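# Free jammed pouch from laminator, lay it on table

## Task

Pull the stuck laminating pouch fully out of the laminator and leave it lying flat with all of it on the tabletop: no part resting on or beneath the laminator, and a good distance from the laminator's power cord. The rollers stay locked unless the RELEASE key is being pressed, so that key has to be held down while the pouch is drawn out. At the end the laminator must stand upright with all of it on the table, both grippers must have released everything and moved away, and the result must stay put without the robot holding anything in place.

## Robot and tools

Robot: two 6-joint arms with parallel grippers, named left_arm and right_arm. The names do not mean sides of any picture. Bases in the scene frame: left_arm at (-0.039, +0.426, +0.074) m, quat_wxyz (+0.875, 0, 0, -0.485); right_arm at (+0.004, -0.519, +0.040) m, quat_wxyz (+0.622, 0, 0, +0.783). The arms face each other across the table, left_arm from the +y side.

Scene frame: origin at the table's centre, +z up, table surface at z = +0.020 m. All printed gripper positions (metres) and quaternions (wxyz) use this frame; printed hand positions may be somewhat off, especially with the arm stretched out.

Gripper geometry: fingers extend along the gripper's +x axis and move apart along its y axis. end_effector_position is the point between the finger pads, roughly 3-4 cm short of the fingertips.

Tool execute_actions. Argument actions is a list holding zero or one item; optional pictures (boolean) asks for camera images. An empty list changes nothing and returns the current state with pictures. A motion item is {"rows": [...], "steps": n}: rows holds 1 to 15 rows, steps is 8 to 15 (default 15), each step lasting 1/30 s; row k is used on step k and the final row repeats for leftover steps. A wait item is {"steps": n} with n up to 300, counted from the previous result (time spent writing counts toward it). A refused call moves nothing.

Row layout: one flat list of 14 numbers covering both arms, even when only one moves: left_arm waist, shoulder, elbow, wrist pitch, wrist yaw, wrist roll, opening, then the same seven for right_arm. The six joint values are absolute target angles in radians (same units as the Joint positions line), not offsets. Ranges per arm: waist -3.054 to 3.054, shoulder 0.000 to 3.142, elbow 0.000 to 2.356, wrist pitch -1.571 to 1.571, wrist yaw -1.571 to 1.571, wrist roll -3.142 to 3.142. A call is refused if a target exceeds a range end by more than 0.010 rad and is further out than that joint's last reading. The true end can sit 0.010 rad either side of the listed value; targets past it are clipped there and a "joint sent to its limit" line may appear (possibly about an earlier action); no such line does not prove there is room left.

Opening is a scale from -1 to 1, +1 fully open (pads 0.088 m apart). Empty fingers close fully near -0.80; lower values add nothing. Going from open to shut takes at least about 0.5 s. To hold something, keep commanding an opening well under the reported grip_measured; a bigger gap means a firmer squeeze (about 34 N per pad at most; fast closes can overshoot). Readings may be off by about 1 mm per gripper.

Motion limits: each step the target sent to a joint stays within a set lead of its measured angle (0.211 rad waist/shoulder/elbow, 0.213 wrist pitch, 0.267 wrist yaw, 0.228 wrist roll), and targets implying a gripper jump over 70 mm are scaled back. Distant targets therefore take several calls. Friction may leave joints short of the command, especially at long reach, and tiny moves may not happen; check Joint positions after each move.

Timing: each result is captured 8 steps before its action finishes; those steps run while you write. Between calls the arms keep heading for the last row sent until everything has nearly stopped or a step is HELD.

Result lines: the state line `left_arm: …` | `right_arm: …` gives pose and linear/angular velocity (m/s, rad/s) per gripper. Joint positions and Joint velocities list each arm's six joints (rad, rad/s) plus the pad gap (m, m/s). grip_measured is the finger opening on the command scale. "joint command not followed" means a clearance check altered or blocked some joint targets (the rest was executed). HELD marks steps where your row was partly or wholly not sent. A TORQUE FAULT stops that arm for 10 s and drops the rest of the call; load limits per arm (N m): waist 16.8, shoulder 20.8, elbow 20.8, wrist pitch 5.49, wrist yaw 5.47, wrist roll 5.13, including held weight. MOTOR HOT appears from 50 °C; at 95 °C an OVER-TEMPERATURE FAULT freezes the arm, and if it does not cool within 30-60 s it goes limp and its gripper releases.

Tool zoom_image: camera is "cam_high", "cam_left_wrist" or "cam_right_wrist"; region is [x0, y0, x1, y1] in that camera's latest image pixels, top-left origin, no larger than 504 by 504. All three images are 504x504. Wrist cameras may be up to about 24 mm and 5 degrees off their URDF frame wrist_camera_optical (+z forward, +x right, +y down).

Tool read_manual: optional section, only "licences"; returns licence text and moves nothing.

Tool finished_scene: scene is the integer number of the current scene; ends and grades it irreversibly, so call it only once the pouch is out, flat, clear of laminator and cord, the laminator upright, and both grippers open and withdrawn.

Avoid: knocking or placing anything off the table (fails the task), the arms or their mounts colliding or pressing on each other, dropping or slipping the pouch, slamming, and hard shoving of the laminator. Move smoothly and avoid long high-force holds. Remember one gripper must keep RELEASE pressed while the other pulls the pouch.

Each tool is called after "Call:" as name([rows], argument=value, ...), one row to a line, values as JSON.

## Session

Call:
execute_actions(actions=[])

Scene clock: 0.00 s of 5200.00 s.
left_arm: end_effector_position=(-0.0122, +0.2160, +0.2620) grip_measured=+0.819 end_effector_quat_wxyz=(+0.908, +0.252, +0.127, -0.309) end_effector_velocity=(+0.001, +0.001, +0.001) end_effector_angular_velocity=(-0.015, +0.001, +0.006) | right_arm: end_effector_position=(+0.1568, -0.2639, +0.2186) grip_measured=+0.836 end_effector_quat_wxyz=(-0.445, +0.848, +0.156, -0.243) end_effector_velocity=(-0.000, -0.000, +0.001) end_effector_angular_velocity=(-0.003, -0.001, +0.006)
Joint positions: left_arm=[-1.144  1.158  0.794 -1.242 -1.173 -1.186  0.079] | right_arm=[-0.375  1.035  0.46   0.148  0.854 -1.769  0.08 ]
Joint velocities: left_arm=[-0.002 -0.002 -0.002 -0.007 -0.007 -0.022 -0.   ] | right_arm=[-0.002 -0.007  0.002 -0.007 -0.007 -0.007 -0.   ]
Heat: left arm: hottest waist 29 °C (+0.0 °C/min); right arm: hottest waist 27 °C (+0.0 °C/min).

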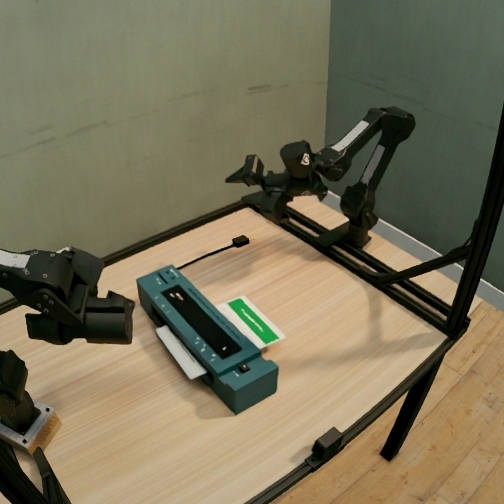

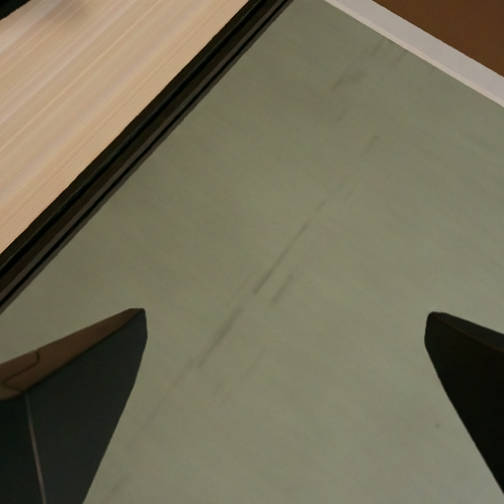

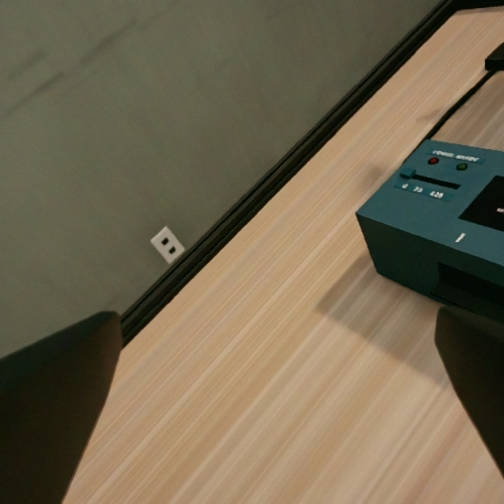

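Call:
zoom_image(camera="cam_high", region=[120, 220, 320, 420])

Region (120, 220, 320, 420) of cam_high's 504x504 image, scaled by 2.520, with more detail than that image has.

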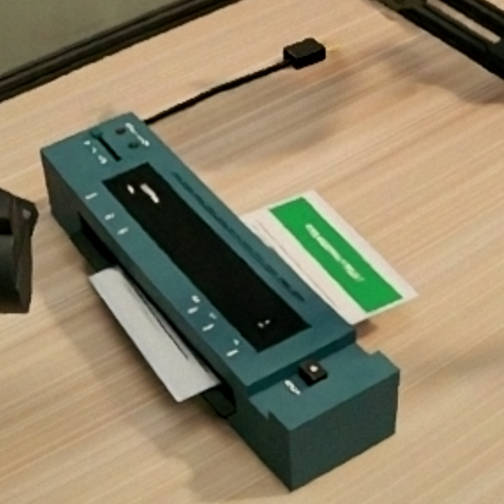

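Call:
execute_actions([
  {"rows":[[-0.559,1.3,1.2,-1.12,0,0,0.8,-0.228,1.3,1.2,-1.0,0,0,0.8]]},
])

Call:
execute_actions([
  {"steps":40},
], pictures=true)

Scene clock: 2.57 s of 5200.00 s.
left_arm: end_effector_position=(-0.0041, +0.1706, +0.2683) grip_measured=+0.803 end_effector_quat_wxyz=(+0.859, +0.273, +0.311, -0.303) end_effector_velocity=(+0.100, -0.160, +0.127) end_effector_angular_velocity=(+0.203, +1.421, -0.038) | right_arm: end_effector_position=(+0.0852, -0.1862, +0.2007) grip_measured=+0.806 end_effector_quat_wxyz=(+0.426, -0.752, -0.187, +0.468) end_effector_velocity=(-0.312, +0.226, +0.044) end_effector_angular_velocity=(+0.090, +2.100, +0.834)
Joint positions: left_arm=[-0.839  1.277  1.074 -1.138 -0.77  -0.844  0.078] | right_arm=[-0.258  1.243  0.725 -0.146  0.492 -1.457  0.079]
Joint velocities: left_arm=[ 1.38   0.115  1.082  0.256  1.707  1.473 -0.001] | right_arm=[ 0.256  0.525  1.272 -1.414 -1.751  1.473 -0.002]
Heat: left arm: hottest waist 29 °C (+0.0 °C/min); right arm: hottest wrist pitch 28 °C (+0.0 °C/min).
Steps of this call (steps 1 to 70: nothing new was sent; steps 71 to 77: the first 7 steps of this action). Readings (joint positions):
71: left_arm=[-1.117 1.175 0.819 -1.237 -1.119 -1.142] | right_arm=[-0.366 1.053 0.481 0.111 0.828 -1.735]
72: left_arm=[-1.070 1.202 0.858 -1.202 -1.058 -1.092] | right_arm=[-0.345 1.085 0.514 0.077 0.780 -1.696]
74: left_arm=[-0.977 1.250 0.950 -1.162 -0.943 -0.993] | right_arm=[-0.300 1.164 0.596 -0.005 0.669 -1.606]
77: the state above

Scene clock: 3.90 s of 5200.00 s.
left_arm: end_effector_position=(-0.0396, +0.1550, +0.2595) grip_measured=+0.800 end_effector_quat_wxyz=(+0.579, +0.408, +0.407, -0.576) end_effector_velocity=(-0.001, +0.002, +0.002) end_effector_angular_velocity=(-0.003, -0.004, +0.002) | right_arm: end_effector_position=(+0.0057, -0.2226, +0.2380) grip_measured=+0.800 end_effector_quat_wxyz=(+0.604, -0.371, +0.367, +0.603) end_effector_velocity=(-0.001, -0.003, -0.003) end_effector_angular_velocity=(-0.012, +0.023, -0.004)
Joint positions: left_arm=[-0.562  1.293  1.188 -1.122 -0.006 -0.004  0.078] | right_arm=[-0.231  1.293  1.192 -0.996  0.004 -0.007  0.078]
Joint velocities: left_arm=[-0.007 -0.007  0.002 -0.007 -0.007 -0.007 -0.   ] | right_arm=[-0.007 -0.002 -0.007 -0.007 -0.022  0.007  0.   ]
Heat: left arm: hottest waist 29 °C (+0.0 °C/min); right arm: hottest wrist pitch 28 °C (+0.0 °C/min).
Kept back: nothing.
Steps of this call (steps 1 to 8: the last 8 steps of your previous action; steps 9 to 40: the robot went on to your last target). Readings (joint positions):
1: left_arm=[-0.794 1.279 1.104 -1.132 -0.713 -0.794] | right_arm=[-0.250 1.257 0.768 -0.193 0.433 -1.407]
2: left_arm=[-0.747 1.280 1.128 -1.130 -0.656 -0.745] | right_arm=[-0.245 1.267 0.812 -0.240 0.375 -1.357]
4: left_arm=[-0.666 1.281 1.155 -1.128 -0.544 -0.646] | right_arm=[-0.240 1.278 0.901 -0.332 0.259 -1.257]
8: left_arm=[-0.594 1.290 1.174 -1.125 -0.313 -0.448] | right_arm=[-0.232 1.286 1.075 -0.511 0.095 -1.058]
40: the state above

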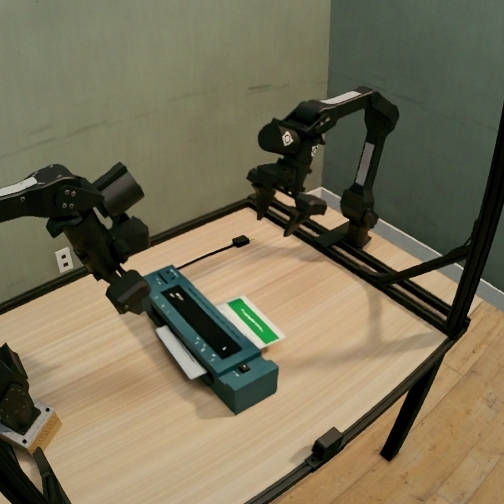

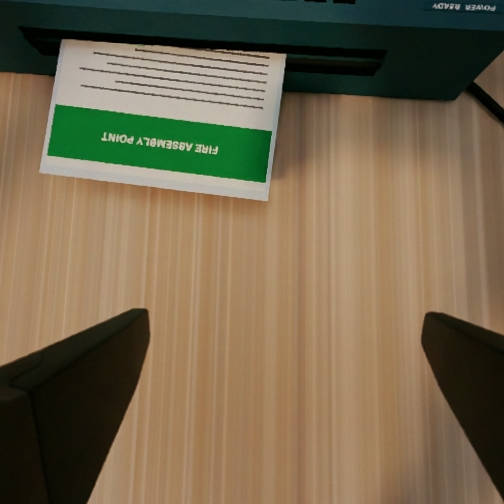

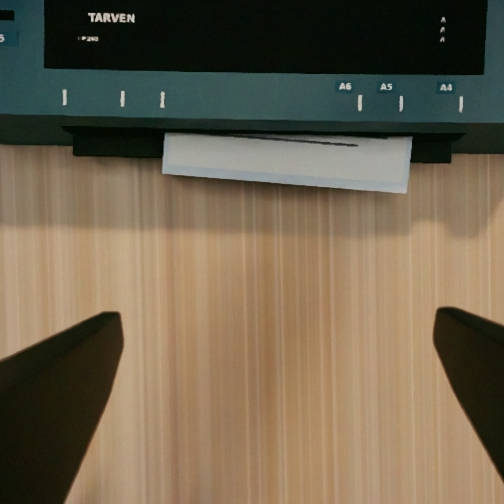

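Call:
execute_actions([
  {"rows":[[-0.92,1.8,1.611,-0.88,0,0,0.8,-0.047,1.35,0.6,0.098,0,1.571,-0.2]]},
])

Call:
execute_actions([
  {"rows":[[-0.92,1.951,1.611,-0.88,0,0,0.8,-0.047,1.35,0.6,0.098,0,1.571,-0.2]]},
])

Call:
execute_actions([
  {"rows":[[-0.92,1.951,1.611,-0.88,0,0,0.8,-0.047,1.436,0.538,0.098,0,1.571,-0.2]]},
])

Call:
execute_actions([
  {"steps":15},
], pictures=true)

Scene clock: 6.00 s of 5200.00 s.
left_arm: end_effector_position=(-0.1035, +0.0817, +0.2817) grip_measured=+0.800 end_effector_quat_wxyz=(+0.551, +0.394, +0.327, -0.659) end_effector_velocity=(-0.369, -0.257, +0.061) end_effector_angular_velocity=(-0.417, +0.096, -0.880) | right_arm: end_effector_position=(-0.0410, -0.2152, +0.1674) grip_measured=-0.018 end_effector_quat_wxyz=(+0.613, -0.301, +0.437, +0.586) end_effector_velocity=(-0.079, -0.072, -0.408) end_effector_angular_velocity=(-0.331, +0.656, -1.044)
Joint positions: left_arm=[-0.745  1.481  1.374 -0.968 -0.006 -0.004  0.078] | right_arm=[-0.08   1.333  0.938 -0.697  0.001  0.317  0.038]
Joint velocities: left_arm=[-0.896  0.901  0.882  0.447  0.007 -0.022 -0.   ] | right_arm=[ 0.286  0.183 -1.404  1.355 -0.007  1.502 -0.175]
Heat: left arm: hottest waist 29 °C (+0.0 °C/min); right arm: hottest elbow 28 °C (+10.0 °C/min).
Steps of this call (steps 1 to 30: the robot went on to your last target; steps 31 to 56: nothing new was sent; steps 57 to 63: the first 7 steps of this action). Readings (joint positions):
57: left_arm=[-0.573 1.309 1.202 -1.119 -0.006 -0.004] | right_arm=[-0.218 1.295 1.172 -0.965 0.007 0.035]
58: left_arm=[-0.597 1.332 1.226 -1.083 -0.006 -0.004] | right_arm=[-0.189 1.296 1.146 -0.921 0.007 0.077]
60: left_arm=[-0.655 1.393 1.287 -1.016 -0.006 -0.004] | right_arm=[-0.131 1.309 1.075 -0.835 0.003 0.167]
63: the state above

Scene clock: 6.50 s of 5200.00 s.
left_arm: end_effector_position=(-0.1912, +0.0148, +0.1993) grip_measured=+0.800 end_effector_quat_wxyz=(+0.472, +0.467, +0.326, -0.673) end_effector_velocity=(-0.012, -0.003, -0.172) end_effector_angular_velocity=(+0.393, -0.141, -0.031) | right_arm: end_effector_position=(-0.0561, -0.1807, +0.1337) grip_measured=-0.196 end_effector_quat_wxyz=(+0.658, +0.061, +0.564, +0.495) end_effector_velocity=(-0.032, +0.144, +0.158) end_effector_angular_velocity=(+0.791, +1.261, -0.992)
Joint positions: left_arm=[-0.913  1.92   1.593 -0.885 -0.004 -0.004  0.078] | right_arm=[-0.051  1.349  0.62  -0.023  0.001  1.064  0.029]
Joint velocities: left_arm=[-0.022  0.408 -0.002 -0.007  0.007  0.007 -0.   ] | right_arm=[ 0.007 -0.002 -0.007  1.004 -0.022  1.487 -0.001]
Heat: left arm: hottest waist 29 °C (+0.0 °C/min); right arm: hottest elbow 28 °C (+9.2 °C/min).
Steps of this call (steps 1 to 8: the last 8 steps of your previous action; steps 9 to 15: the first 7 steps of this action). Readings (joint positions):
9: left_arm=[-0.905 1.771 1.571 -0.895 -0.004 -0.004] | right_arm=[-0.054 1.349 0.637 -0.291 0.001 0.765]
10: left_arm=[-0.908 1.801 1.582 -0.888 -0.004 -0.004] | right_arm=[-0.053 1.349 0.630 -0.245 0.001 0.815]
12: left_arm=[-0.911 1.859 1.592 -0.881 -0.004 -0.004] | right_arm=[-0.052 1.349 0.624 -0.150 0.001 0.915]
15: the state above

Scene clock: 7.00 s of 5200.00 s.
left_arm: end_effector_position=(-0.1934, +0.0131, +0.1934) grip_measured=+0.800 end_effector_quat_wxyz=(+0.469, +0.471, +0.327, -0.672) end_effector_velocity=(+0.001, +0.002, -0.004) end_effector_angular_velocity=(+0.008, -0.028, -0.007) | right_arm: end_effector_position=(-0.0556, -0.1845, +0.1038) grip_measured=-0.200 end_effector_quat_wxyz=(+0.628, +0.208, +0.669, +0.339) end_effector_velocity=(+0.008, -0.055, -0.107) end_effector_angular_velocity=(-0.327, +0.069, -0.110)
Joint positions: left_arm=[-0.917  1.939  1.599 -0.881 -0.004 -0.004  0.078] | right_arm=[-0.05   1.419  0.551  0.093  0.002  1.548  0.029]
Joint velocities: left_arm=[-0.007  0.007 -0.002 -0.007 -0.022  0.007  0.   ] | right_arm=[ 0.002  0.149 -0.168  0.007 -0.007  0.168  0.   ]
Heat: left arm: hottest waist 29 °C (+0.0 °C/min); right arm: hottest elbow 28 °C (+8.6 °C/min).
Steps of this call (steps 1 to 8: the last 8 steps of your previous action; steps 9 to 15: the first 7 steps of this action). Readings (joint positions):
9: left_arm=[-0.916 1.937 1.599 -0.881 -0.004 -0.004] | right_arm=[-0.050 1.357 0.605 0.090 0.002 1.473]
10: left_arm=[-0.917 1.938 1.599 -0.881 -0.004 -0.004] | right_arm=[-0.050 1.366 0.599 0.095 0.002 1.494]
12: left_arm=[-0.917 1.938 1.599 -0.881 -0.004 -0.004] | right_arm=[-0.050 1.392 0.580 0.096 0.002 1.524]
15: the state above

Scene clock: 7.50 s of 5200.00 s.
left_arm: end_effector_position=(-0.1935, +0.0130, +0.1932) grip_measured=+0.800 end_effector_quat_wxyz=(+0.469, +0.471, +0.327, -0.672) end_effector_velocity=(+0.001, +0.002, -0.000) end_effector_angular_velocity=(+0.004, -0.011, -0.007) | right_arm: end_effector_position=(-0.0554, -0.1860, +0.0998) grip_measured=-0.200 end_effector_quat_wxyz=(+0.627, +0.211, +0.674, +0.329) end_effector_velocity=(+0.000, -0.004, -0.003) end_effector_angular_velocity=(-0.022, -0.004, +0.008)
Joint positions: left_arm=[-0.917  1.94   1.599 -0.881 -0.004 -0.004  0.078] | right_arm=[-0.05   1.427  0.546  0.095  0.002  1.568  0.029]
Joint velocities: left_arm=[-0.002 -0.002 -0.002 -0.007 -0.007  0.007  0.   ] | right_arm=[-0.002 -0.002 -0.002 -0.022 -0.007 -0.007 -0.   ]
Heat: left arm: hottest waist 29 °C (+0.0 °C/min); right arm: hottest elbow 28 °C (+8.0 °C/min).
Kept back: nothing.
Steps of this call (steps 1 to 8: the last 8 steps of your previous action; steps 9 to 15: the robot went on to your last target). Readings (joint positions):
1: left_arm=[-0.917 1.939 1.599 -0.881 -0.004 -0.004] | right_arm=[-0.050 1.422 0.548 0.093 0.002 1.552]
2: left_arm=[-0.917 1.939 1.599 -0.881 -0.004 -0.004] | right_arm=[-0.050 1.424 0.547 0.093 0.002 1.556]
4: left_arm=[-0.917 1.940 1.599 -0.881 -0.004 -0.004] | right_arm=[-0.050 1.425 0.546 0.095 0.002 1.561]
8: left_arm=[-0.917 1.940 1.599 -0.881 -0.004 -0.004] | right_arm=[-0.050 1.426 0.546 0.095 0.002 1.565]
15: the state above

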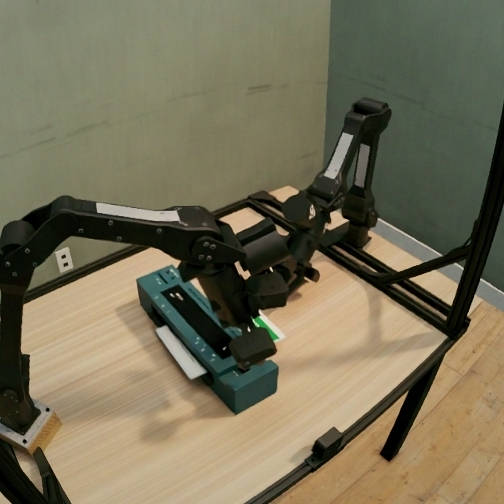

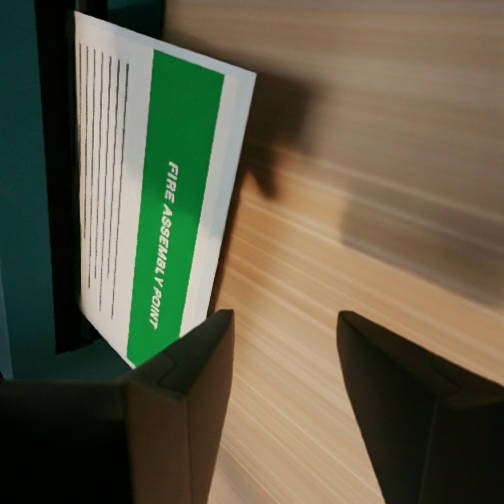

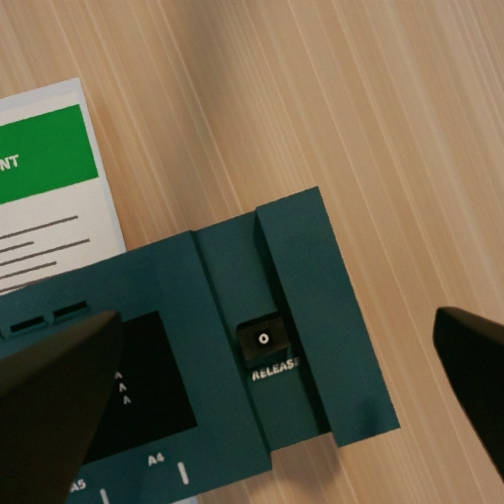

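Call:
execute_actions([
  {"rows":[[-0.912,1.908,1.391,-0.703,0,0,-0.3,-0.047,1.547,0.663,0.083,0,1.571,-0.2]]},
])

Call:
execute_actions([
  {"steps":18},
], pictures=true)

Scene clock: 8.93 s of 5200.00 s.
left_arm: end_effector_position=(-0.1885, +0.0259, +0.1551) grip_measured=-0.019 end_effector_quat_wxyz=(+0.466, +0.476, +0.331, -0.668) end_effector_velocity=(+0.021, +0.056, -0.103) end_effector_angular_velocity=(+0.166, -0.052, +0.007) | right_arm: end_effector_position=(-0.0595, -0.1636, +0.1001) grip_measured=-0.200 end_effector_quat_wxyz=(+0.629, +0.208, +0.675, +0.326) end_effector_velocity=(-0.010, +0.044, +0.017) end_effector_angular_velocity=(+0.029, +0.016, +0.002)
Joint positions: left_arm=[-0.916  1.924  1.429 -0.742 -0.004 -0.004  0.038] | right_arm=[-0.05   1.521  0.636  0.09   0.002  1.569  0.029]
Joint velocities: left_arm=[ 0.002 -0.002 -0.374  0.198  0.007 -0.007 -0.175] | right_arm=[ 0.002  0.12   0.173 -0.022 -0.007  0.007 -0.   ]
Heat: left arm: hottest shoulder 30 °C (+6.7 °C/min); right arm: hottest elbow 28 °C (+6.7 °C/min).
Steps of this call (steps 1 to 15: the robot went on to your last target; steps 16 to 36: nothing new was sent; steps 37 to 43: the first 7 steps of this action). Readings (joint positions):
37: left_arm=[-0.917 1.936 1.572 -0.840 -0.004 -0.004] | right_arm=[-0.050 1.441 0.557 0.092 0.002 1.568]
38: left_arm=[-0.917 1.929 1.541 -0.804 -0.004 -0.004] | right_arm=[-0.050 1.463 0.577 0.091 0.002 1.569]
40: left_arm=[-0.917 1.924 1.486 -0.772 -0.004 -0.004] | right_arm=[-0.050 1.500 0.611 0.091 0.002 1.569]
43: the state above

Scene clock: 9.53 s of 5200.00 s.
left_arm: end_effector_position=(-0.1879, +0.0258, +0.1496) grip_measured=-0.298 end_effector_quat_wxyz=(+0.469, +0.473, +0.329, -0.670) end_effector_velocity=(+0.003, +0.001, +0.002) end_effector_angular_velocity=(+0.002, -0.000, +0.026) | right_arm: end_effector_position=(-0.0603, -0.1592, +0.1005) grip_measured=-0.200 end_effector_quat_wxyz=(+0.629, +0.208, +0.675, +0.325) end_effector_velocity=(-0.000, +0.000, -0.001) end_effector_angular_velocity=(+0.002, +0.001, +0.008)
Joint positions: left_arm=[-0.915  1.923  1.401 -0.706 -0.004 -0.004  0.024] | right_arm=[-0.05   1.537  0.655  0.087  0.002  1.569  0.029]
Joint velocities: left_arm=[ 0.002 -0.007 -0.002 -0.007 -0.007 -0.022 -0.001] | right_arm=[-0.002  0.002 -0.002  0.007 -0.007 -0.007 -0.   ]
Heat: left arm: hottest shoulder 30 °C (+6.3 °C/min); right arm: hottest elbow 28 °C (+6.3 °C/min).
Kept back: nothing.
Steps of this call (steps 1 to 8: the last 8 steps of your previous action; steps 9 to 18: the robot went on to your last target). Readings (joint positions):
1: left_arm=[-0.916 1.924 1.420 -0.734 -0.004 -0.004] | right_arm=[-0.050 1.524 0.641 0.090 0.002 1.569]
2: left_arm=[-0.916 1.924 1.416 -0.725 -0.004 -0.004] | right_arm=[-0.050 1.526 0.645 0.089 0.002 1.569]
4: left_arm=[-0.916 1.924 1.412 -0.715 -0.004 -0.004] | right_arm=[-0.050 1.531 0.649 0.088 0.002 1.569]
8: left_arm=[-0.915 1.923 1.405 -0.709 -0.004 -0.004] | right_arm=[-0.050 1.535 0.653 0.087 0.002 1.569]
18: the state above

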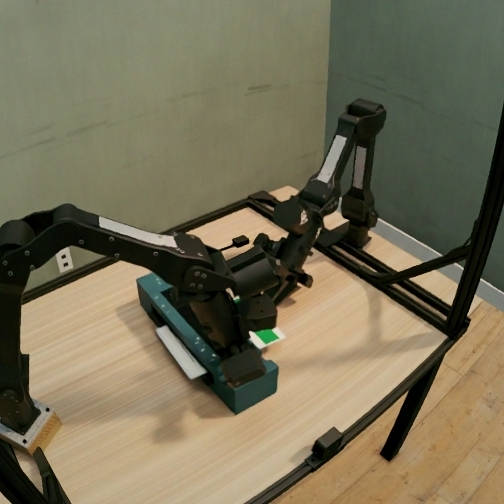

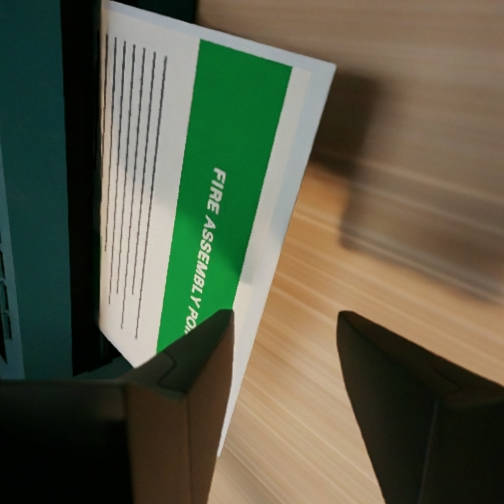

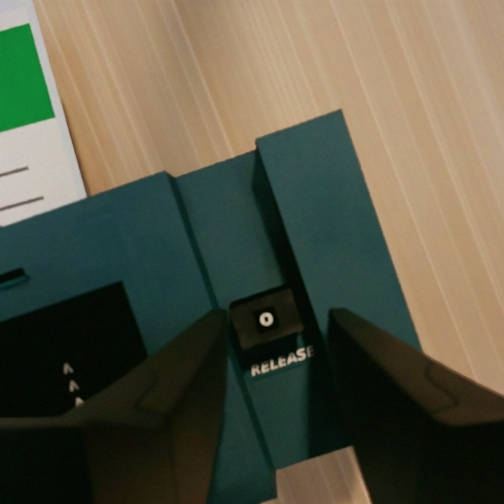

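Call:
execute_actions([
  {"rows":[[-0.905,1.923,1.395,-0.703,0,0,-0.85,-0.047,1.64,0.695,0.14,0,1.77,-0.2]],"steps":10},
])

Call:
execute_actions([
  {"rows":[[-0.905,1.952,1.34,-0.63,0,0,-0.85,-0.047,1.717,0.72,0.198,0,1.77,-0.2]]},
])

Call:
execute_actions([
  {"steps":15},
], pictures=true)

Scene clock: 10.57 s of 5200.00 s.
left_arm: end_effector_position=(-0.1874, +0.0258, +0.1494) grip_measured=-0.487 end_effector_quat_wxyz=(+0.469, +0.473, +0.329, -0.670) end_effector_velocity=(+0.012, -0.003, +0.002) end_effector_angular_velocity=(+0.002, -0.000, +0.050) | right_arm: end_effector_position=(-0.0613, -0.1541, +0.0978) grip_measured=-0.200 end_effector_quat_wxyz=(+0.620, +0.232, +0.687, +0.299) end_effector_velocity=(-0.021, +0.113, -0.052) end_effector_angular_velocity=(-0.056, +0.721, -0.723)
Joint positions: left_arm=[-0.914  1.923  1.4   -0.706 -0.004 -0.004  0.015] | right_arm=[-0.05   1.565  0.667  0.104  0.002  1.646  0.029]
Joint velocities: left_arm=[ 0.027 -0.007 -0.002 -0.007 -0.007 -0.022 -0.177] | right_arm=[-0.002  0.579  0.261  0.388 -0.007  1.018 -0.   ]
Heat: left arm: hottest shoulder 30 °C (+5.7 °C/min); right arm: hottest elbow 28 °C (+5.7 °C/min).
Steps of this call (steps 1 to 15: the robot went on to your last target; steps 16 to 29: nothing new was sent; steps 30 to 31: the first 2 steps of this action). Readings (joint positions):
30: left_arm=[-0.915 1.923 1.400 -0.706 -0.004 -0.004] | right_arm=[-0.050 1.549 0.660 0.090 0.002 1.609]
31: the state above

Scene clock: 11.07 s of 5200.00 s.
left_arm: end_effector_position=(-0.1856, +0.0236, +0.1376) grip_measured=-0.814 end_effector_quat_wxyz=(+0.473, +0.468, +0.328, -0.671) end_effector_velocity=(+0.002, +0.005, -0.015) end_effector_angular_velocity=(+0.005, -0.007, +0.007) | right_arm: end_effector_position=(-0.0645, -0.1363, +0.0772) grip_measured=-0.200 end_effector_quat_wxyz=(+0.607, +0.266, +0.704, +0.255) end_effector_velocity=(-0.001, +0.005, -0.028) end_effector_angular_velocity=(-0.040, +0.014, -0.013)
Joint positions: left_arm=[-0.908  1.933  1.361 -0.644 -0.004 -0.004  0.   ] | right_arm=[-0.05   1.694  0.708  0.183  0.002  1.765  0.029]
Joint velocities: left_arm=[-0.002  0.002 -0.056  0.051 -0.007 -0.007  0.   ] | right_arm=[-0.002  0.11   0.007  0.066 -0.007  0.022 -0.   ]
Heat: left arm: hottest shoulder 30 °C (+5.4 °C/min); right arm: hottest elbow 28 °C (+5.4 °C/min).
Steps of this call (steps 1 to 8: the last 8 steps of your previous action; steps 9 to 15: the first 7 steps of this action). Readings (joint positions):
9: left_arm=[-0.908 1.923 1.393 -0.690 -0.004 -0.004] | right_arm=[-0.050 1.635 0.687 0.143 0.002 1.755]
10: left_arm=[-0.908 1.923 1.385 -0.674 -0.004 -0.004] | right_arm=[-0.050 1.649 0.694 0.159 0.002 1.758]
12: left_arm=[-0.908 1.928 1.372 -0.659 -0.004 -0.004] | right_arm=[-0.050 1.676 0.706 0.174 0.002 1.762]
15: the state above

Scene clock: 11.57 s of 5200.00 s.
left_arm: end_effector_position=(-0.1855, +0.0238, +0.1360) grip_measured=-0.814 end_effector_quat_wxyz=(+0.473, +0.467, +0.327, -0.672) end_effector_velocity=(+0.002, -0.002, +0.001) end_effector_angular_velocity=(-0.016, -0.024, -0.015) | right_arm: end_effector_position=(-0.0649, -0.1340, +0.0760) grip_measured=-0.200 end_effector_quat_wxyz=(+0.606, +0.268, +0.704, +0.255) end_effector_velocity=(-0.000, +0.000, +0.001) end_effector_angular_velocity=(+0.007, +0.001, +0.008)
Joint positions: left_arm=[-0.908  1.933  1.354 -0.634 -0.004 -0.004  0.   ] | right_arm=[-0.05   1.706  0.712  0.195  0.002  1.768  0.029]
Joint velocities: left_arm=[-0.002 -0.002 -0.002  0.007 -0.022  0.022  0.   ] | right_arm=[-0.002 -0.002 -0.002  0.007 -0.007 -0.007 -0.   ]
Heat: left arm: hottest shoulder 30 °C (+5.2 °C/min); right arm: hottest elbow 28 °C (+5.2 °C/min).
Kept back: nothing.
Steps of this call (steps 1 to 8: the last 8 steps of your previous action; steps 9 to 15: the robot went on to your last target). Readings (joint positions):
1: left_arm=[-0.908 1.933 1.360 -0.642 -0.004 -0.004] | right_arm=[-0.050 1.697 0.708 0.186 0.002 1.765]
2: left_arm=[-0.908 1.933 1.359 -0.641 -0.004 -0.004] | right_arm=[-0.050 1.700 0.709 0.188 0.002 1.766]
4: left_arm=[-0.908 1.933 1.357 -0.638 -0.004 -0.004] | right_arm=[-0.050 1.702 0.710 0.191 0.002 1.766]
8: left_arm=[-0.908 1.933 1.355 -0.635 -0.004 -0.004] | right_arm=[-0.050 1.705 0.712 0.193 0.002 1.767]
15: the state above

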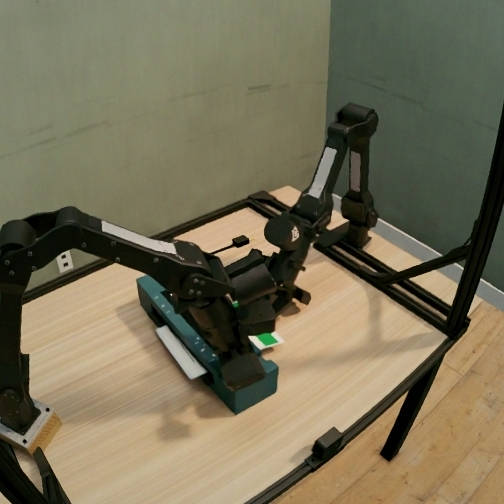

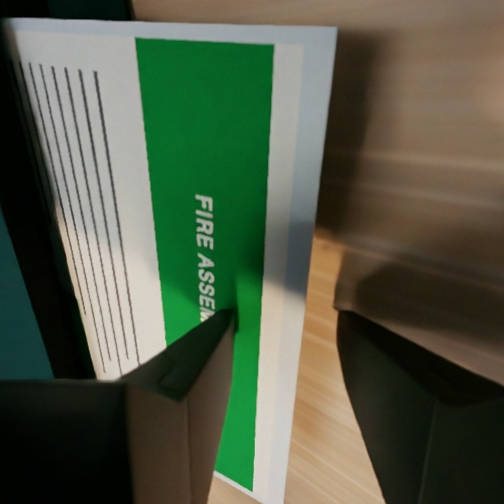

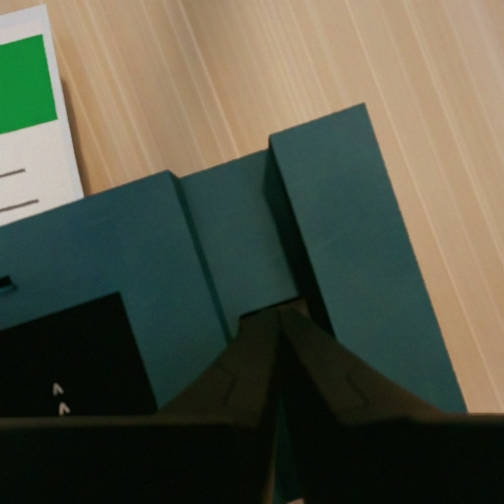

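Call:
execute_actions([
  {"rows":[[-0.905,1.96,1.31,-0.62,0,0,-0.85,-0.047,1.757,0.772,0.19,0,1.8,-0.2]]},
])

Call:
execute_actions([
  {"rows":[[-0.905,1.96,1.31,-0.62,0,0,-0.85,-0.047,1.757,0.772,0.19,0,1.8,-0.3],[-0.905,1.96,1.31,-0.62,0,0,-0.85,-0.047,1.757,0.772,0.19,0,1.8,-0.4],[-0.905,1.96,1.31,-0.62,0,0,-0.85,-0.047,1.757,0.772,0.19,0,1.8,-0.5],[-0.905,1.96,1.31,-0.62,0,0,-0.85,-0.047,1.757,0.772,0.19,0,1.8,-0.55]]},
])

Call:
execute_actions([
  {"steps":8},
], pictures=true)

Scene clock: 12.47 s of 5200.00 s.
left_arm: end_effector_position=(-0.1853, +0.0244, +0.1312) grip_measured=-0.814 end_effector_quat_wxyz=(+0.473, +0.466, +0.327, -0.672) end_effector_velocity=(+0.001, +0.003, -0.004) end_effector_angular_velocity=(+0.005, -0.007, +0.007) | right_arm: end_effector_position=(-0.0671, -0.1218, +0.0784) grip_measured=-0.200 end_effector_quat_wxyz=(+0.601, +0.279, +0.706, +0.250) end_effector_velocity=(-0.002, +0.021, +0.009) end_effector_angular_velocity=(+0.032, +0.027, -0.034)
Joint positions: left_arm=[-0.908  1.936  1.337 -0.613 -0.004 -0.004  0.   ] | right_arm=[-0.05   1.739  0.757  0.195  0.002  1.792  0.029]
Joint velocities: left_arm=[-0.002 -0.002 -0.017  0.007 -0.007 -0.007  0.   ] | right_arm=[-0.002  0.042  0.071  0.007  0.007  0.037 -0.   ]
Heat: left arm: hottest shoulder 31 °C (+9.6 °C/min); right arm: hottest elbow 29 °C (+9.6 °C/min).
Steps of this call (steps 1 to 15: the robot went on to your last target; steps 16 to 20: nothing new was sent; steps 21 to 27: the first 7 steps of this action). Readings (joint positions):
21: left_arm=[-0.908 1.933 1.350 -0.629 -0.004 -0.004] | right_arm=[-0.050 1.711 0.718 0.195 0.002 1.774]
22: left_arm=[-0.908 1.933 1.345 -0.624 -0.004 -0.004] | right_arm=[-0.050 1.719 0.728 0.195 0.002 1.779]
24: left_arm=[-0.908 1.935 1.340 -0.617 -0.004 -0.004] | right_arm=[-0.050 1.733 0.745 0.195 0.002 1.786]
27: the state above

Scene clock: 12.97 s of 5200.00 s.
left_arm: end_effector_position=(-0.1853, +0.0244, +0.1307) grip_measured=-0.814 end_effector_quat_wxyz=(+0.474, +0.466, +0.327, -0.672) end_effector_velocity=(+0.001, +0.004, -0.004) end_effector_angular_velocity=(+0.015, -0.010, +0.007) | right_arm: end_effector_position=(-0.0679, -0.1219, +0.0763) grip_measured=-0.457 end_effector_quat_wxyz=(+0.601, +0.276, +0.708, +0.245) end_effector_velocity=(-0.002, -0.002, -0.003) end_effector_angular_velocity=(-0.014, +0.008, +0.002)
Joint positions: left_arm=[-0.908  1.936  1.335 -0.61  -0.004 -0.004  0.   ] | right_arm=[-0.048  1.747  0.763  0.184  0.001  1.797  0.017]
Joint velocities: left_arm=[-0.002  0.002 -0.007 -0.007 -0.007 -0.007  0.   ] | right_arm=[ 0.002  0.002 -0.002 -0.007 -0.007  0.007 -0.03 ]
Heat: left arm: hottest shoulder 31 °C (+9.3 °C/min); right arm: hottest elbow 29 °C (+9.3 °C/min).
Steps of this call (steps 1 to 8: the last 8 steps of your previous action; steps 9 to 15: the first 7 steps of this action). Readings (joint positions):
9: left_arm=[-0.908 1.936 1.335 -0.610 -0.004 -0.004] | right_arm=[-0.049 1.745 0.762 0.192 0.002 1.797]
10: left_arm=[-0.908 1.936 1.335 -0.610 -0.004 -0.004] | right_arm=[-0.049 1.745 0.762 0.191 0.002 1.797]
12: left_arm=[-0.908 1.936 1.335 -0.610 -0.004 -0.004] | right_arm=[-0.049 1.745 0.763 0.188 0.001 1.797]
15: the state above

Scene clock: 13.23 s of 5200.00 s.
left_arm: end_effector_position=(-0.1853, +0.0245, +0.1306) grip_measured=-0.814 end_effector_quat_wxyz=(+0.474, +0.466, +0.327, -0.672) end_effector_velocity=(+0.001, +0.003, -0.002) end_effector_angular_velocity=(+0.012, -0.003, +0.021) | right_arm: end_effector_position=(-0.0680, -0.1220, +0.0760) grip_measured=-0.528 end_effector_quat_wxyz=(+0.602, +0.275, +0.709, +0.245) end_effector_velocity=(-0.002, -0.002, -0.002) end_effector_angular_velocity=(-0.002, -0.000, +0.013)
Joint positions: left_arm=[-0.908  1.936  1.335 -0.61  -0.004 -0.004  0.   ] | right_arm=[-0.048  1.747  0.763  0.184  0.001  1.797  0.013]
Joint velocities: left_arm=[-0.002 -0.002 -0.007 -0.007 -0.007 -0.022  0.   ] | right_arm=[ 0.002  0.002 -0.007  0.007 -0.007 -0.007 -0.004]
Heat: left arm: hottest shoulder 31 °C (+9.1 °C/min); right arm: hottest elbow 29 °C (+9.1 °C/min).
Kept back: nothing.
Steps of this call (steps 1 to 8: the last 8 steps of your previous action). Readings (joint positions):
1: left_arm=[-0.908 1.936 1.335 -0.610 -0.004 -0.004] | right_arm=[-0.048 1.747 0.763 0.184 0.001 1.797]
2: left_arm=[-0.908 1.936 1.335 -0.610 -0.004 -0.004] | right_arm=[-0.048 1.747 0.763 0.184 0.001 1.797]
4: left_arm=[-0.908 1.936 1.335 -0.610 -0.004 -0.004] | right_arm=[-0.048 1.747 0.763 0.184 0.001 1.797]
8: the state above

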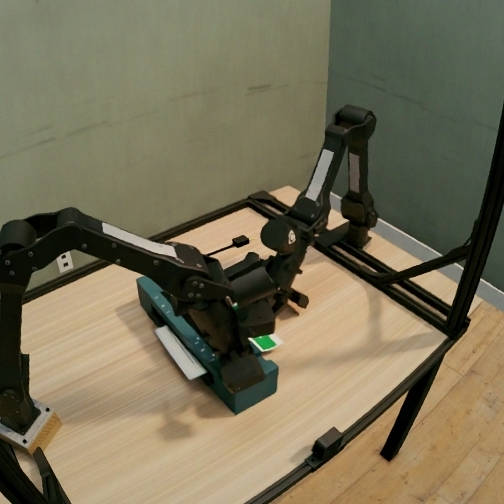

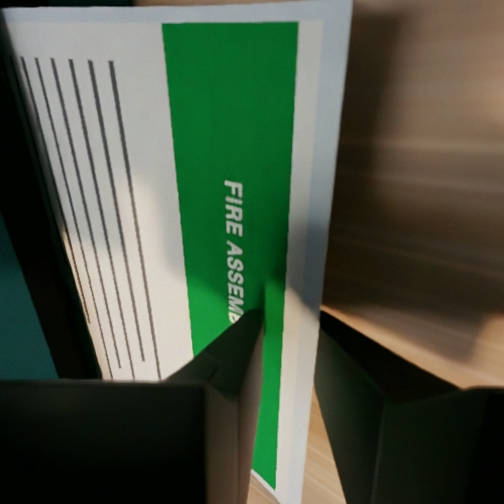

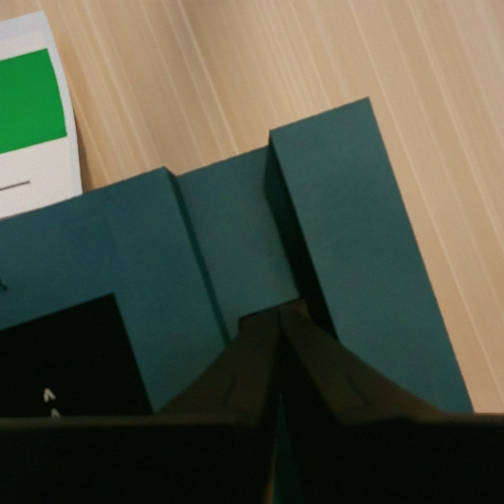

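Call:
execute_actions([
  {"rows":[[-0.905,1.96,1.31,-0.62,0,0,-0.85,-0.047,1.757,0.772,0.19,0,1.8,-1]]},
])

Call:
execute_actions([
  {"steps":12},
], pictures=true)

Scene clock: 13.80 s of 5200.00 s.
left_arm: end_effector_position=(-0.1853, +0.0245, +0.1306) grip_measured=-0.814 end_effector_quat_wxyz=(+0.474, +0.466, +0.327, -0.672) end_effector_velocity=(+0.002, +0.006, -0.001) end_effector_angular_velocity=(+0.017, -0.016, -0.007) | right_arm: end_effector_position=(-0.0675, -0.1193, +0.0786) grip_measured=-0.782 end_effector_quat_wxyz=(+0.601, +0.279, +0.706, +0.250) end_effector_velocity=(-0.000, -0.000, +0.001) end_effector_angular_velocity=(-0.002, -0.000, +0.024)
Joint positions: left_arm=[-0.908  1.936  1.335 -0.61  -0.004 -0.004  0.   ] | right_arm=[-0.049  1.747  0.767  0.193  0.003  1.793  0.001]
Joint velocities: left_arm=[-0.002 -0.007 -0.007 -0.022 -0.007  0.007  0.   ] | right_arm=[-0.007 -0.002  0.002 -0.007 -0.022 -0.022  0.   ]
Heat: left arm: hottest shoulder 31 °C (+8.7 °C/min); right arm: hottest elbow 29 °C (+8.7 °C/min).
Steps of this call (steps 1 to 10: the robot went on to your last target; steps 11 to 17: the first 7 steps of this action). Readings (joint positions):
11: left_arm=[-0.908 1.936 1.335 -0.610 -0.004 -0.004] | right_arm=[-0.048 1.747 0.763 0.184 0.001 1.797]
12: left_arm=[-0.908 1.936 1.335 -0.610 -0.004 -0.004] | right_arm=[-0.048 1.747 0.763 0.185 0.001 1.797]
14: left_arm=[-0.908 1.936 1.335 -0.610 -0.004 -0.004] | right_arm=[-0.049 1.747 0.765 0.192 0.003 1.793]
17: the state above

Scene clock: 14.20 s of 5200.00 s.
left_arm: end_effector_position=(-0.1853, +0.0244, +0.1306) grip_measured=-0.814 end_effector_quat_wxyz=(+0.474, +0.466, +0.327, -0.672) end_effector_velocity=(+0.002, -0.000, +0.001) end_effector_angular_velocity=(+0.001, -0.005, +0.012) | right_arm: end_effector_position=(-0.0675, -0.1193, +0.0786) grip_measured=-0.782 end_effector_quat_wxyz=(+0.601, +0.279, +0.706, +0.250) end_effector_velocity=(+0.002, -0.001, -0.001) end_effector_angular_velocity=(-0.007, -0.001, +0.003)
Joint positions: left_arm=[-0.908  1.936  1.335 -0.609 -0.004 -0.004  0.   ] | right_arm=[-0.049  1.747  0.767  0.193  0.003  1.793  0.001]
Joint velocities: left_arm=[ 0.002 -0.002  0.002 -0.007 -0.007 -0.007  0.   ] | right_arm=[-0.007 -0.002 -0.002 -0.007 -0.007 -0.007  0.   ]
Heat: left arm: hottest shoulder 31 °C (+8.5 °C/min); right arm: hottest elbow 29 °C (+8.5 °C/min).
Kept back: nothing.
Steps of this call (steps 1 to 8: the last 8 steps of your previous action; steps 9 to 12: the robot went on to your last target). Readings (joint positions):
1: left_arm=[-0.908 1.936 1.335 -0.610 -0.004 -0.004] | right_arm=[-0.049 1.747 0.767 0.193 0.003 1.793]
2: left_arm=[-0.908 1.936 1.335 -0.610 -0.004 -0.004] | right_arm=[-0.049 1.747 0.767 0.193 0.003 1.793]
4: left_arm=[-0.908 1.936 1.335 -0.610 -0.004 -0.004] | right_arm=[-0.049 1.747 0.767 0.193 0.003 1.793]
8: left_arm=[-0.908 1.936 1.335 -0.610 -0.004 -0.004] | right_arm=[-0.049 1.747 0.767 0.193 0.003 1.793]
12: the state above

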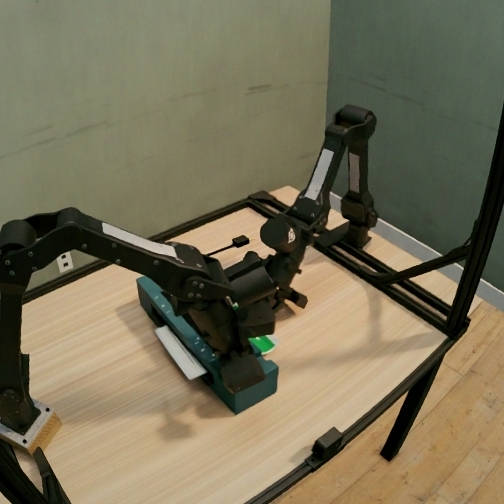

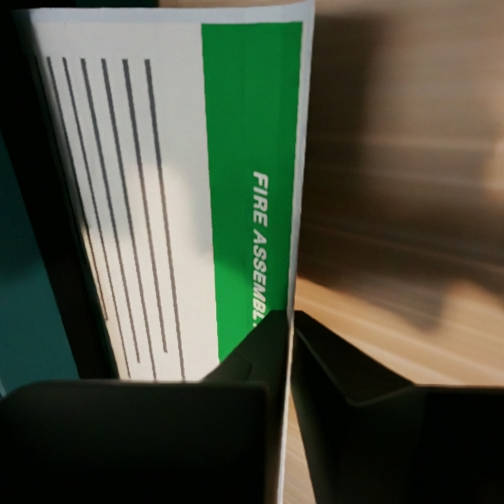

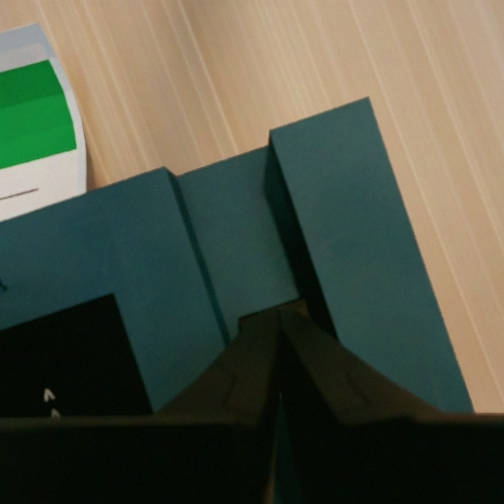

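Call:
execute_actions([
  {"rows":[[-0.905,1.96,1.31,-0.62,0,0,-0.85,-0.047,1.72,0.75,0.185,0,1.8,-1],[-0.905,1.96,1.31,-0.62,0,0,-0.85,-0.047,1.70,0.735,0.18,0,1.8,-1],[-0.905,1.96,1.31,-0.62,0,0,-0.85,-0.047,1.68,0.72,0.173,0,1.8,-1],[-0.905,1.96,1.31,-0.62,0,0,-0.85,-0.047,1.66,0.705,0.166,0,1.8,-1],[-0.905,1.96,1.31,-0.62,0,0,-0.85,-0.047,1.64,0.69,0.16,0,1.8,-1],[-0.905,1.96,1.31,-0.62,0,0,-0.85,-0.047,1.62,0.675,0.153,0,1.8,-1],[-0.905,1.96,1.31,-0.62,0,0,-0.85,-0.047,1.60,0.66,0.146,0,1.8,-1],[-0.905,1.96,1.31,-0.62,0,0,-0.85,-0.047,1.572,0.637,0.135,0,1.8,-1]]},
])

Call:
execute_actions([
  {"steps":12},
], pictures=true)

Scene clock: 15.27 s of 5200.00 s.
left_arm: end_effector_position=(-0.1853, +0.0244, +0.1306) grip_measured=-0.814 end_effector_quat_wxyz=(+0.474, +0.466, +0.327, -0.672) end_effector_velocity=(+0.000, +0.001, +0.001) end_effector_angular_velocity=(-0.001, -0.010, -0.007) | right_arm: end_effector_position=(-0.0675, -0.1285, +0.0961) grip_measured=-0.784 end_effector_quat_wxyz=(+0.593, +0.290, +0.704, +0.263) end_effector_velocity=(+0.001, -0.048, +0.129) end_effector_angular_velocity=(+0.324, +0.060, +0.027)
Joint positions: left_arm=[-0.908  1.936  1.335 -0.609 -0.004 -0.004  0.   ] | right_arm=[-0.045  1.662  0.727  0.184  0.003  1.793  0.001]
Joint velocities: left_arm=[-0.002 -0.002  0.002 -0.007 -0.007  0.007  0.   ] | right_arm=[ 0.017 -0.564 -0.242  0.007 -0.007 -0.007  0.002]
Heat: left arm: hottest shoulder 31 °C (+7.9 °C/min); right arm: hottest elbow 29 °C (+7.9 °C/min).
Steps of this call (steps 1 to 15: the robot went on to your last target; steps 16 to 25: nothing new was sent; steps 26 to 32: the first 7 steps of this action). Readings (joint positions):
26: left_arm=[-0.908 1.936 1.335 -0.609 -0.004 -0.004] | right_arm=[-0.049 1.745 0.767 0.193 0.003 1.793]
27: left_arm=[-0.908 1.936 1.335 -0.609 -0.004 -0.004] | right_arm=[-0.049 1.740 0.765 0.191 0.003 1.793]
29: left_arm=[-0.908 1.936 1.335 -0.609 -0.004 -0.004] | right_arm=[-0.047 1.716 0.752 0.188 0.003 1.793]
32: the state above

Scene clock: 15.67 s of 5200.00 s.
left_arm: end_effector_position=(-0.1853, +0.0245, +0.1305) grip_measured=-0.814 end_effector_quat_wxyz=(+0.474, +0.466, +0.327, -0.672) end_effector_velocity=(-0.002, +0.001, +0.001) end_effector_angular_velocity=(+0.006, +0.008, +0.002) | right_arm: end_effector_position=(-0.0682, -0.1504, +0.0986) grip_measured=-0.788 end_effector_quat_wxyz=(+0.592, +0.280, +0.709, +0.261) end_effector_velocity=(-0.001, -0.000, +0.017) end_effector_angular_velocity=(+0.048, +0.020, +0.014)
Joint positions: left_arm=[-0.908  1.936  1.334 -0.609 -0.004 -0.004  0.   ] | right_arm=[-0.036  1.578  0.663  0.149 -0.006  1.794  0.   ]
Joint velocities: left_arm=[-0.002 -0.002  0.002 -0.007  0.007 -0.007  0.   ] | right_arm=[-0.007 -0.056 -0.012  0.007 -0.022 -0.007 -0.   ]
Heat: left arm: hottest shoulder 31 °C (+7.7 °C/min); right arm: hottest elbow 29 °C (+7.7 °C/min).
Kept back: nothing.
Steps of this call (steps 1 to 8: the last 8 steps of your previous action; steps 9 to 12: the robot went on to your last target). Readings (joint positions):
1: left_arm=[-0.908 1.936 1.335 -0.609 -0.004 -0.004] | right_arm=[-0.045 1.642 0.719 0.184 0.003 1.793]
2: left_arm=[-0.908 1.936 1.335 -0.609 -0.004 -0.004] | right_arm=[-0.044 1.625 0.712 0.179 0.003 1.793]
4: left_arm=[-0.908 1.936 1.334 -0.609 -0.004 -0.004] | right_arm=[-0.041 1.597 0.694 0.161 -0.002 1.793]
8: left_arm=[-0.908 1.936 1.334 -0.609 -0.004 -0.004] | right_arm=[-0.036 1.585 0.666 0.149 -0.006 1.794]
12: the state above

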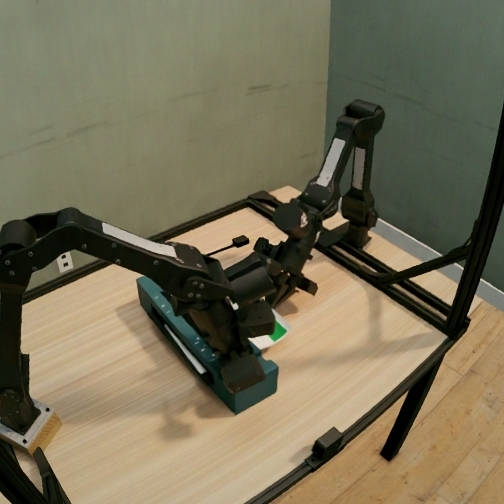

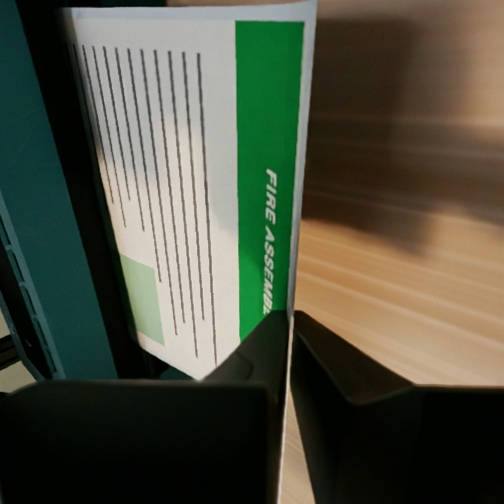

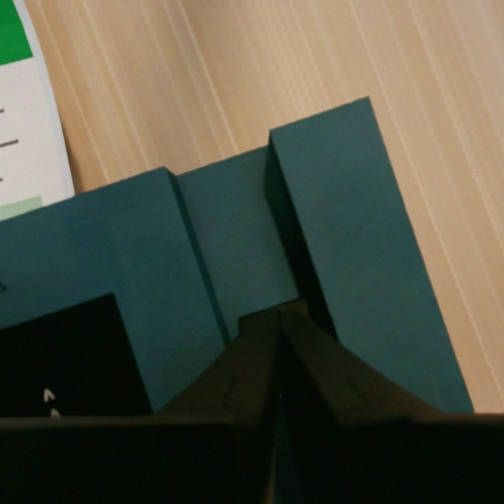

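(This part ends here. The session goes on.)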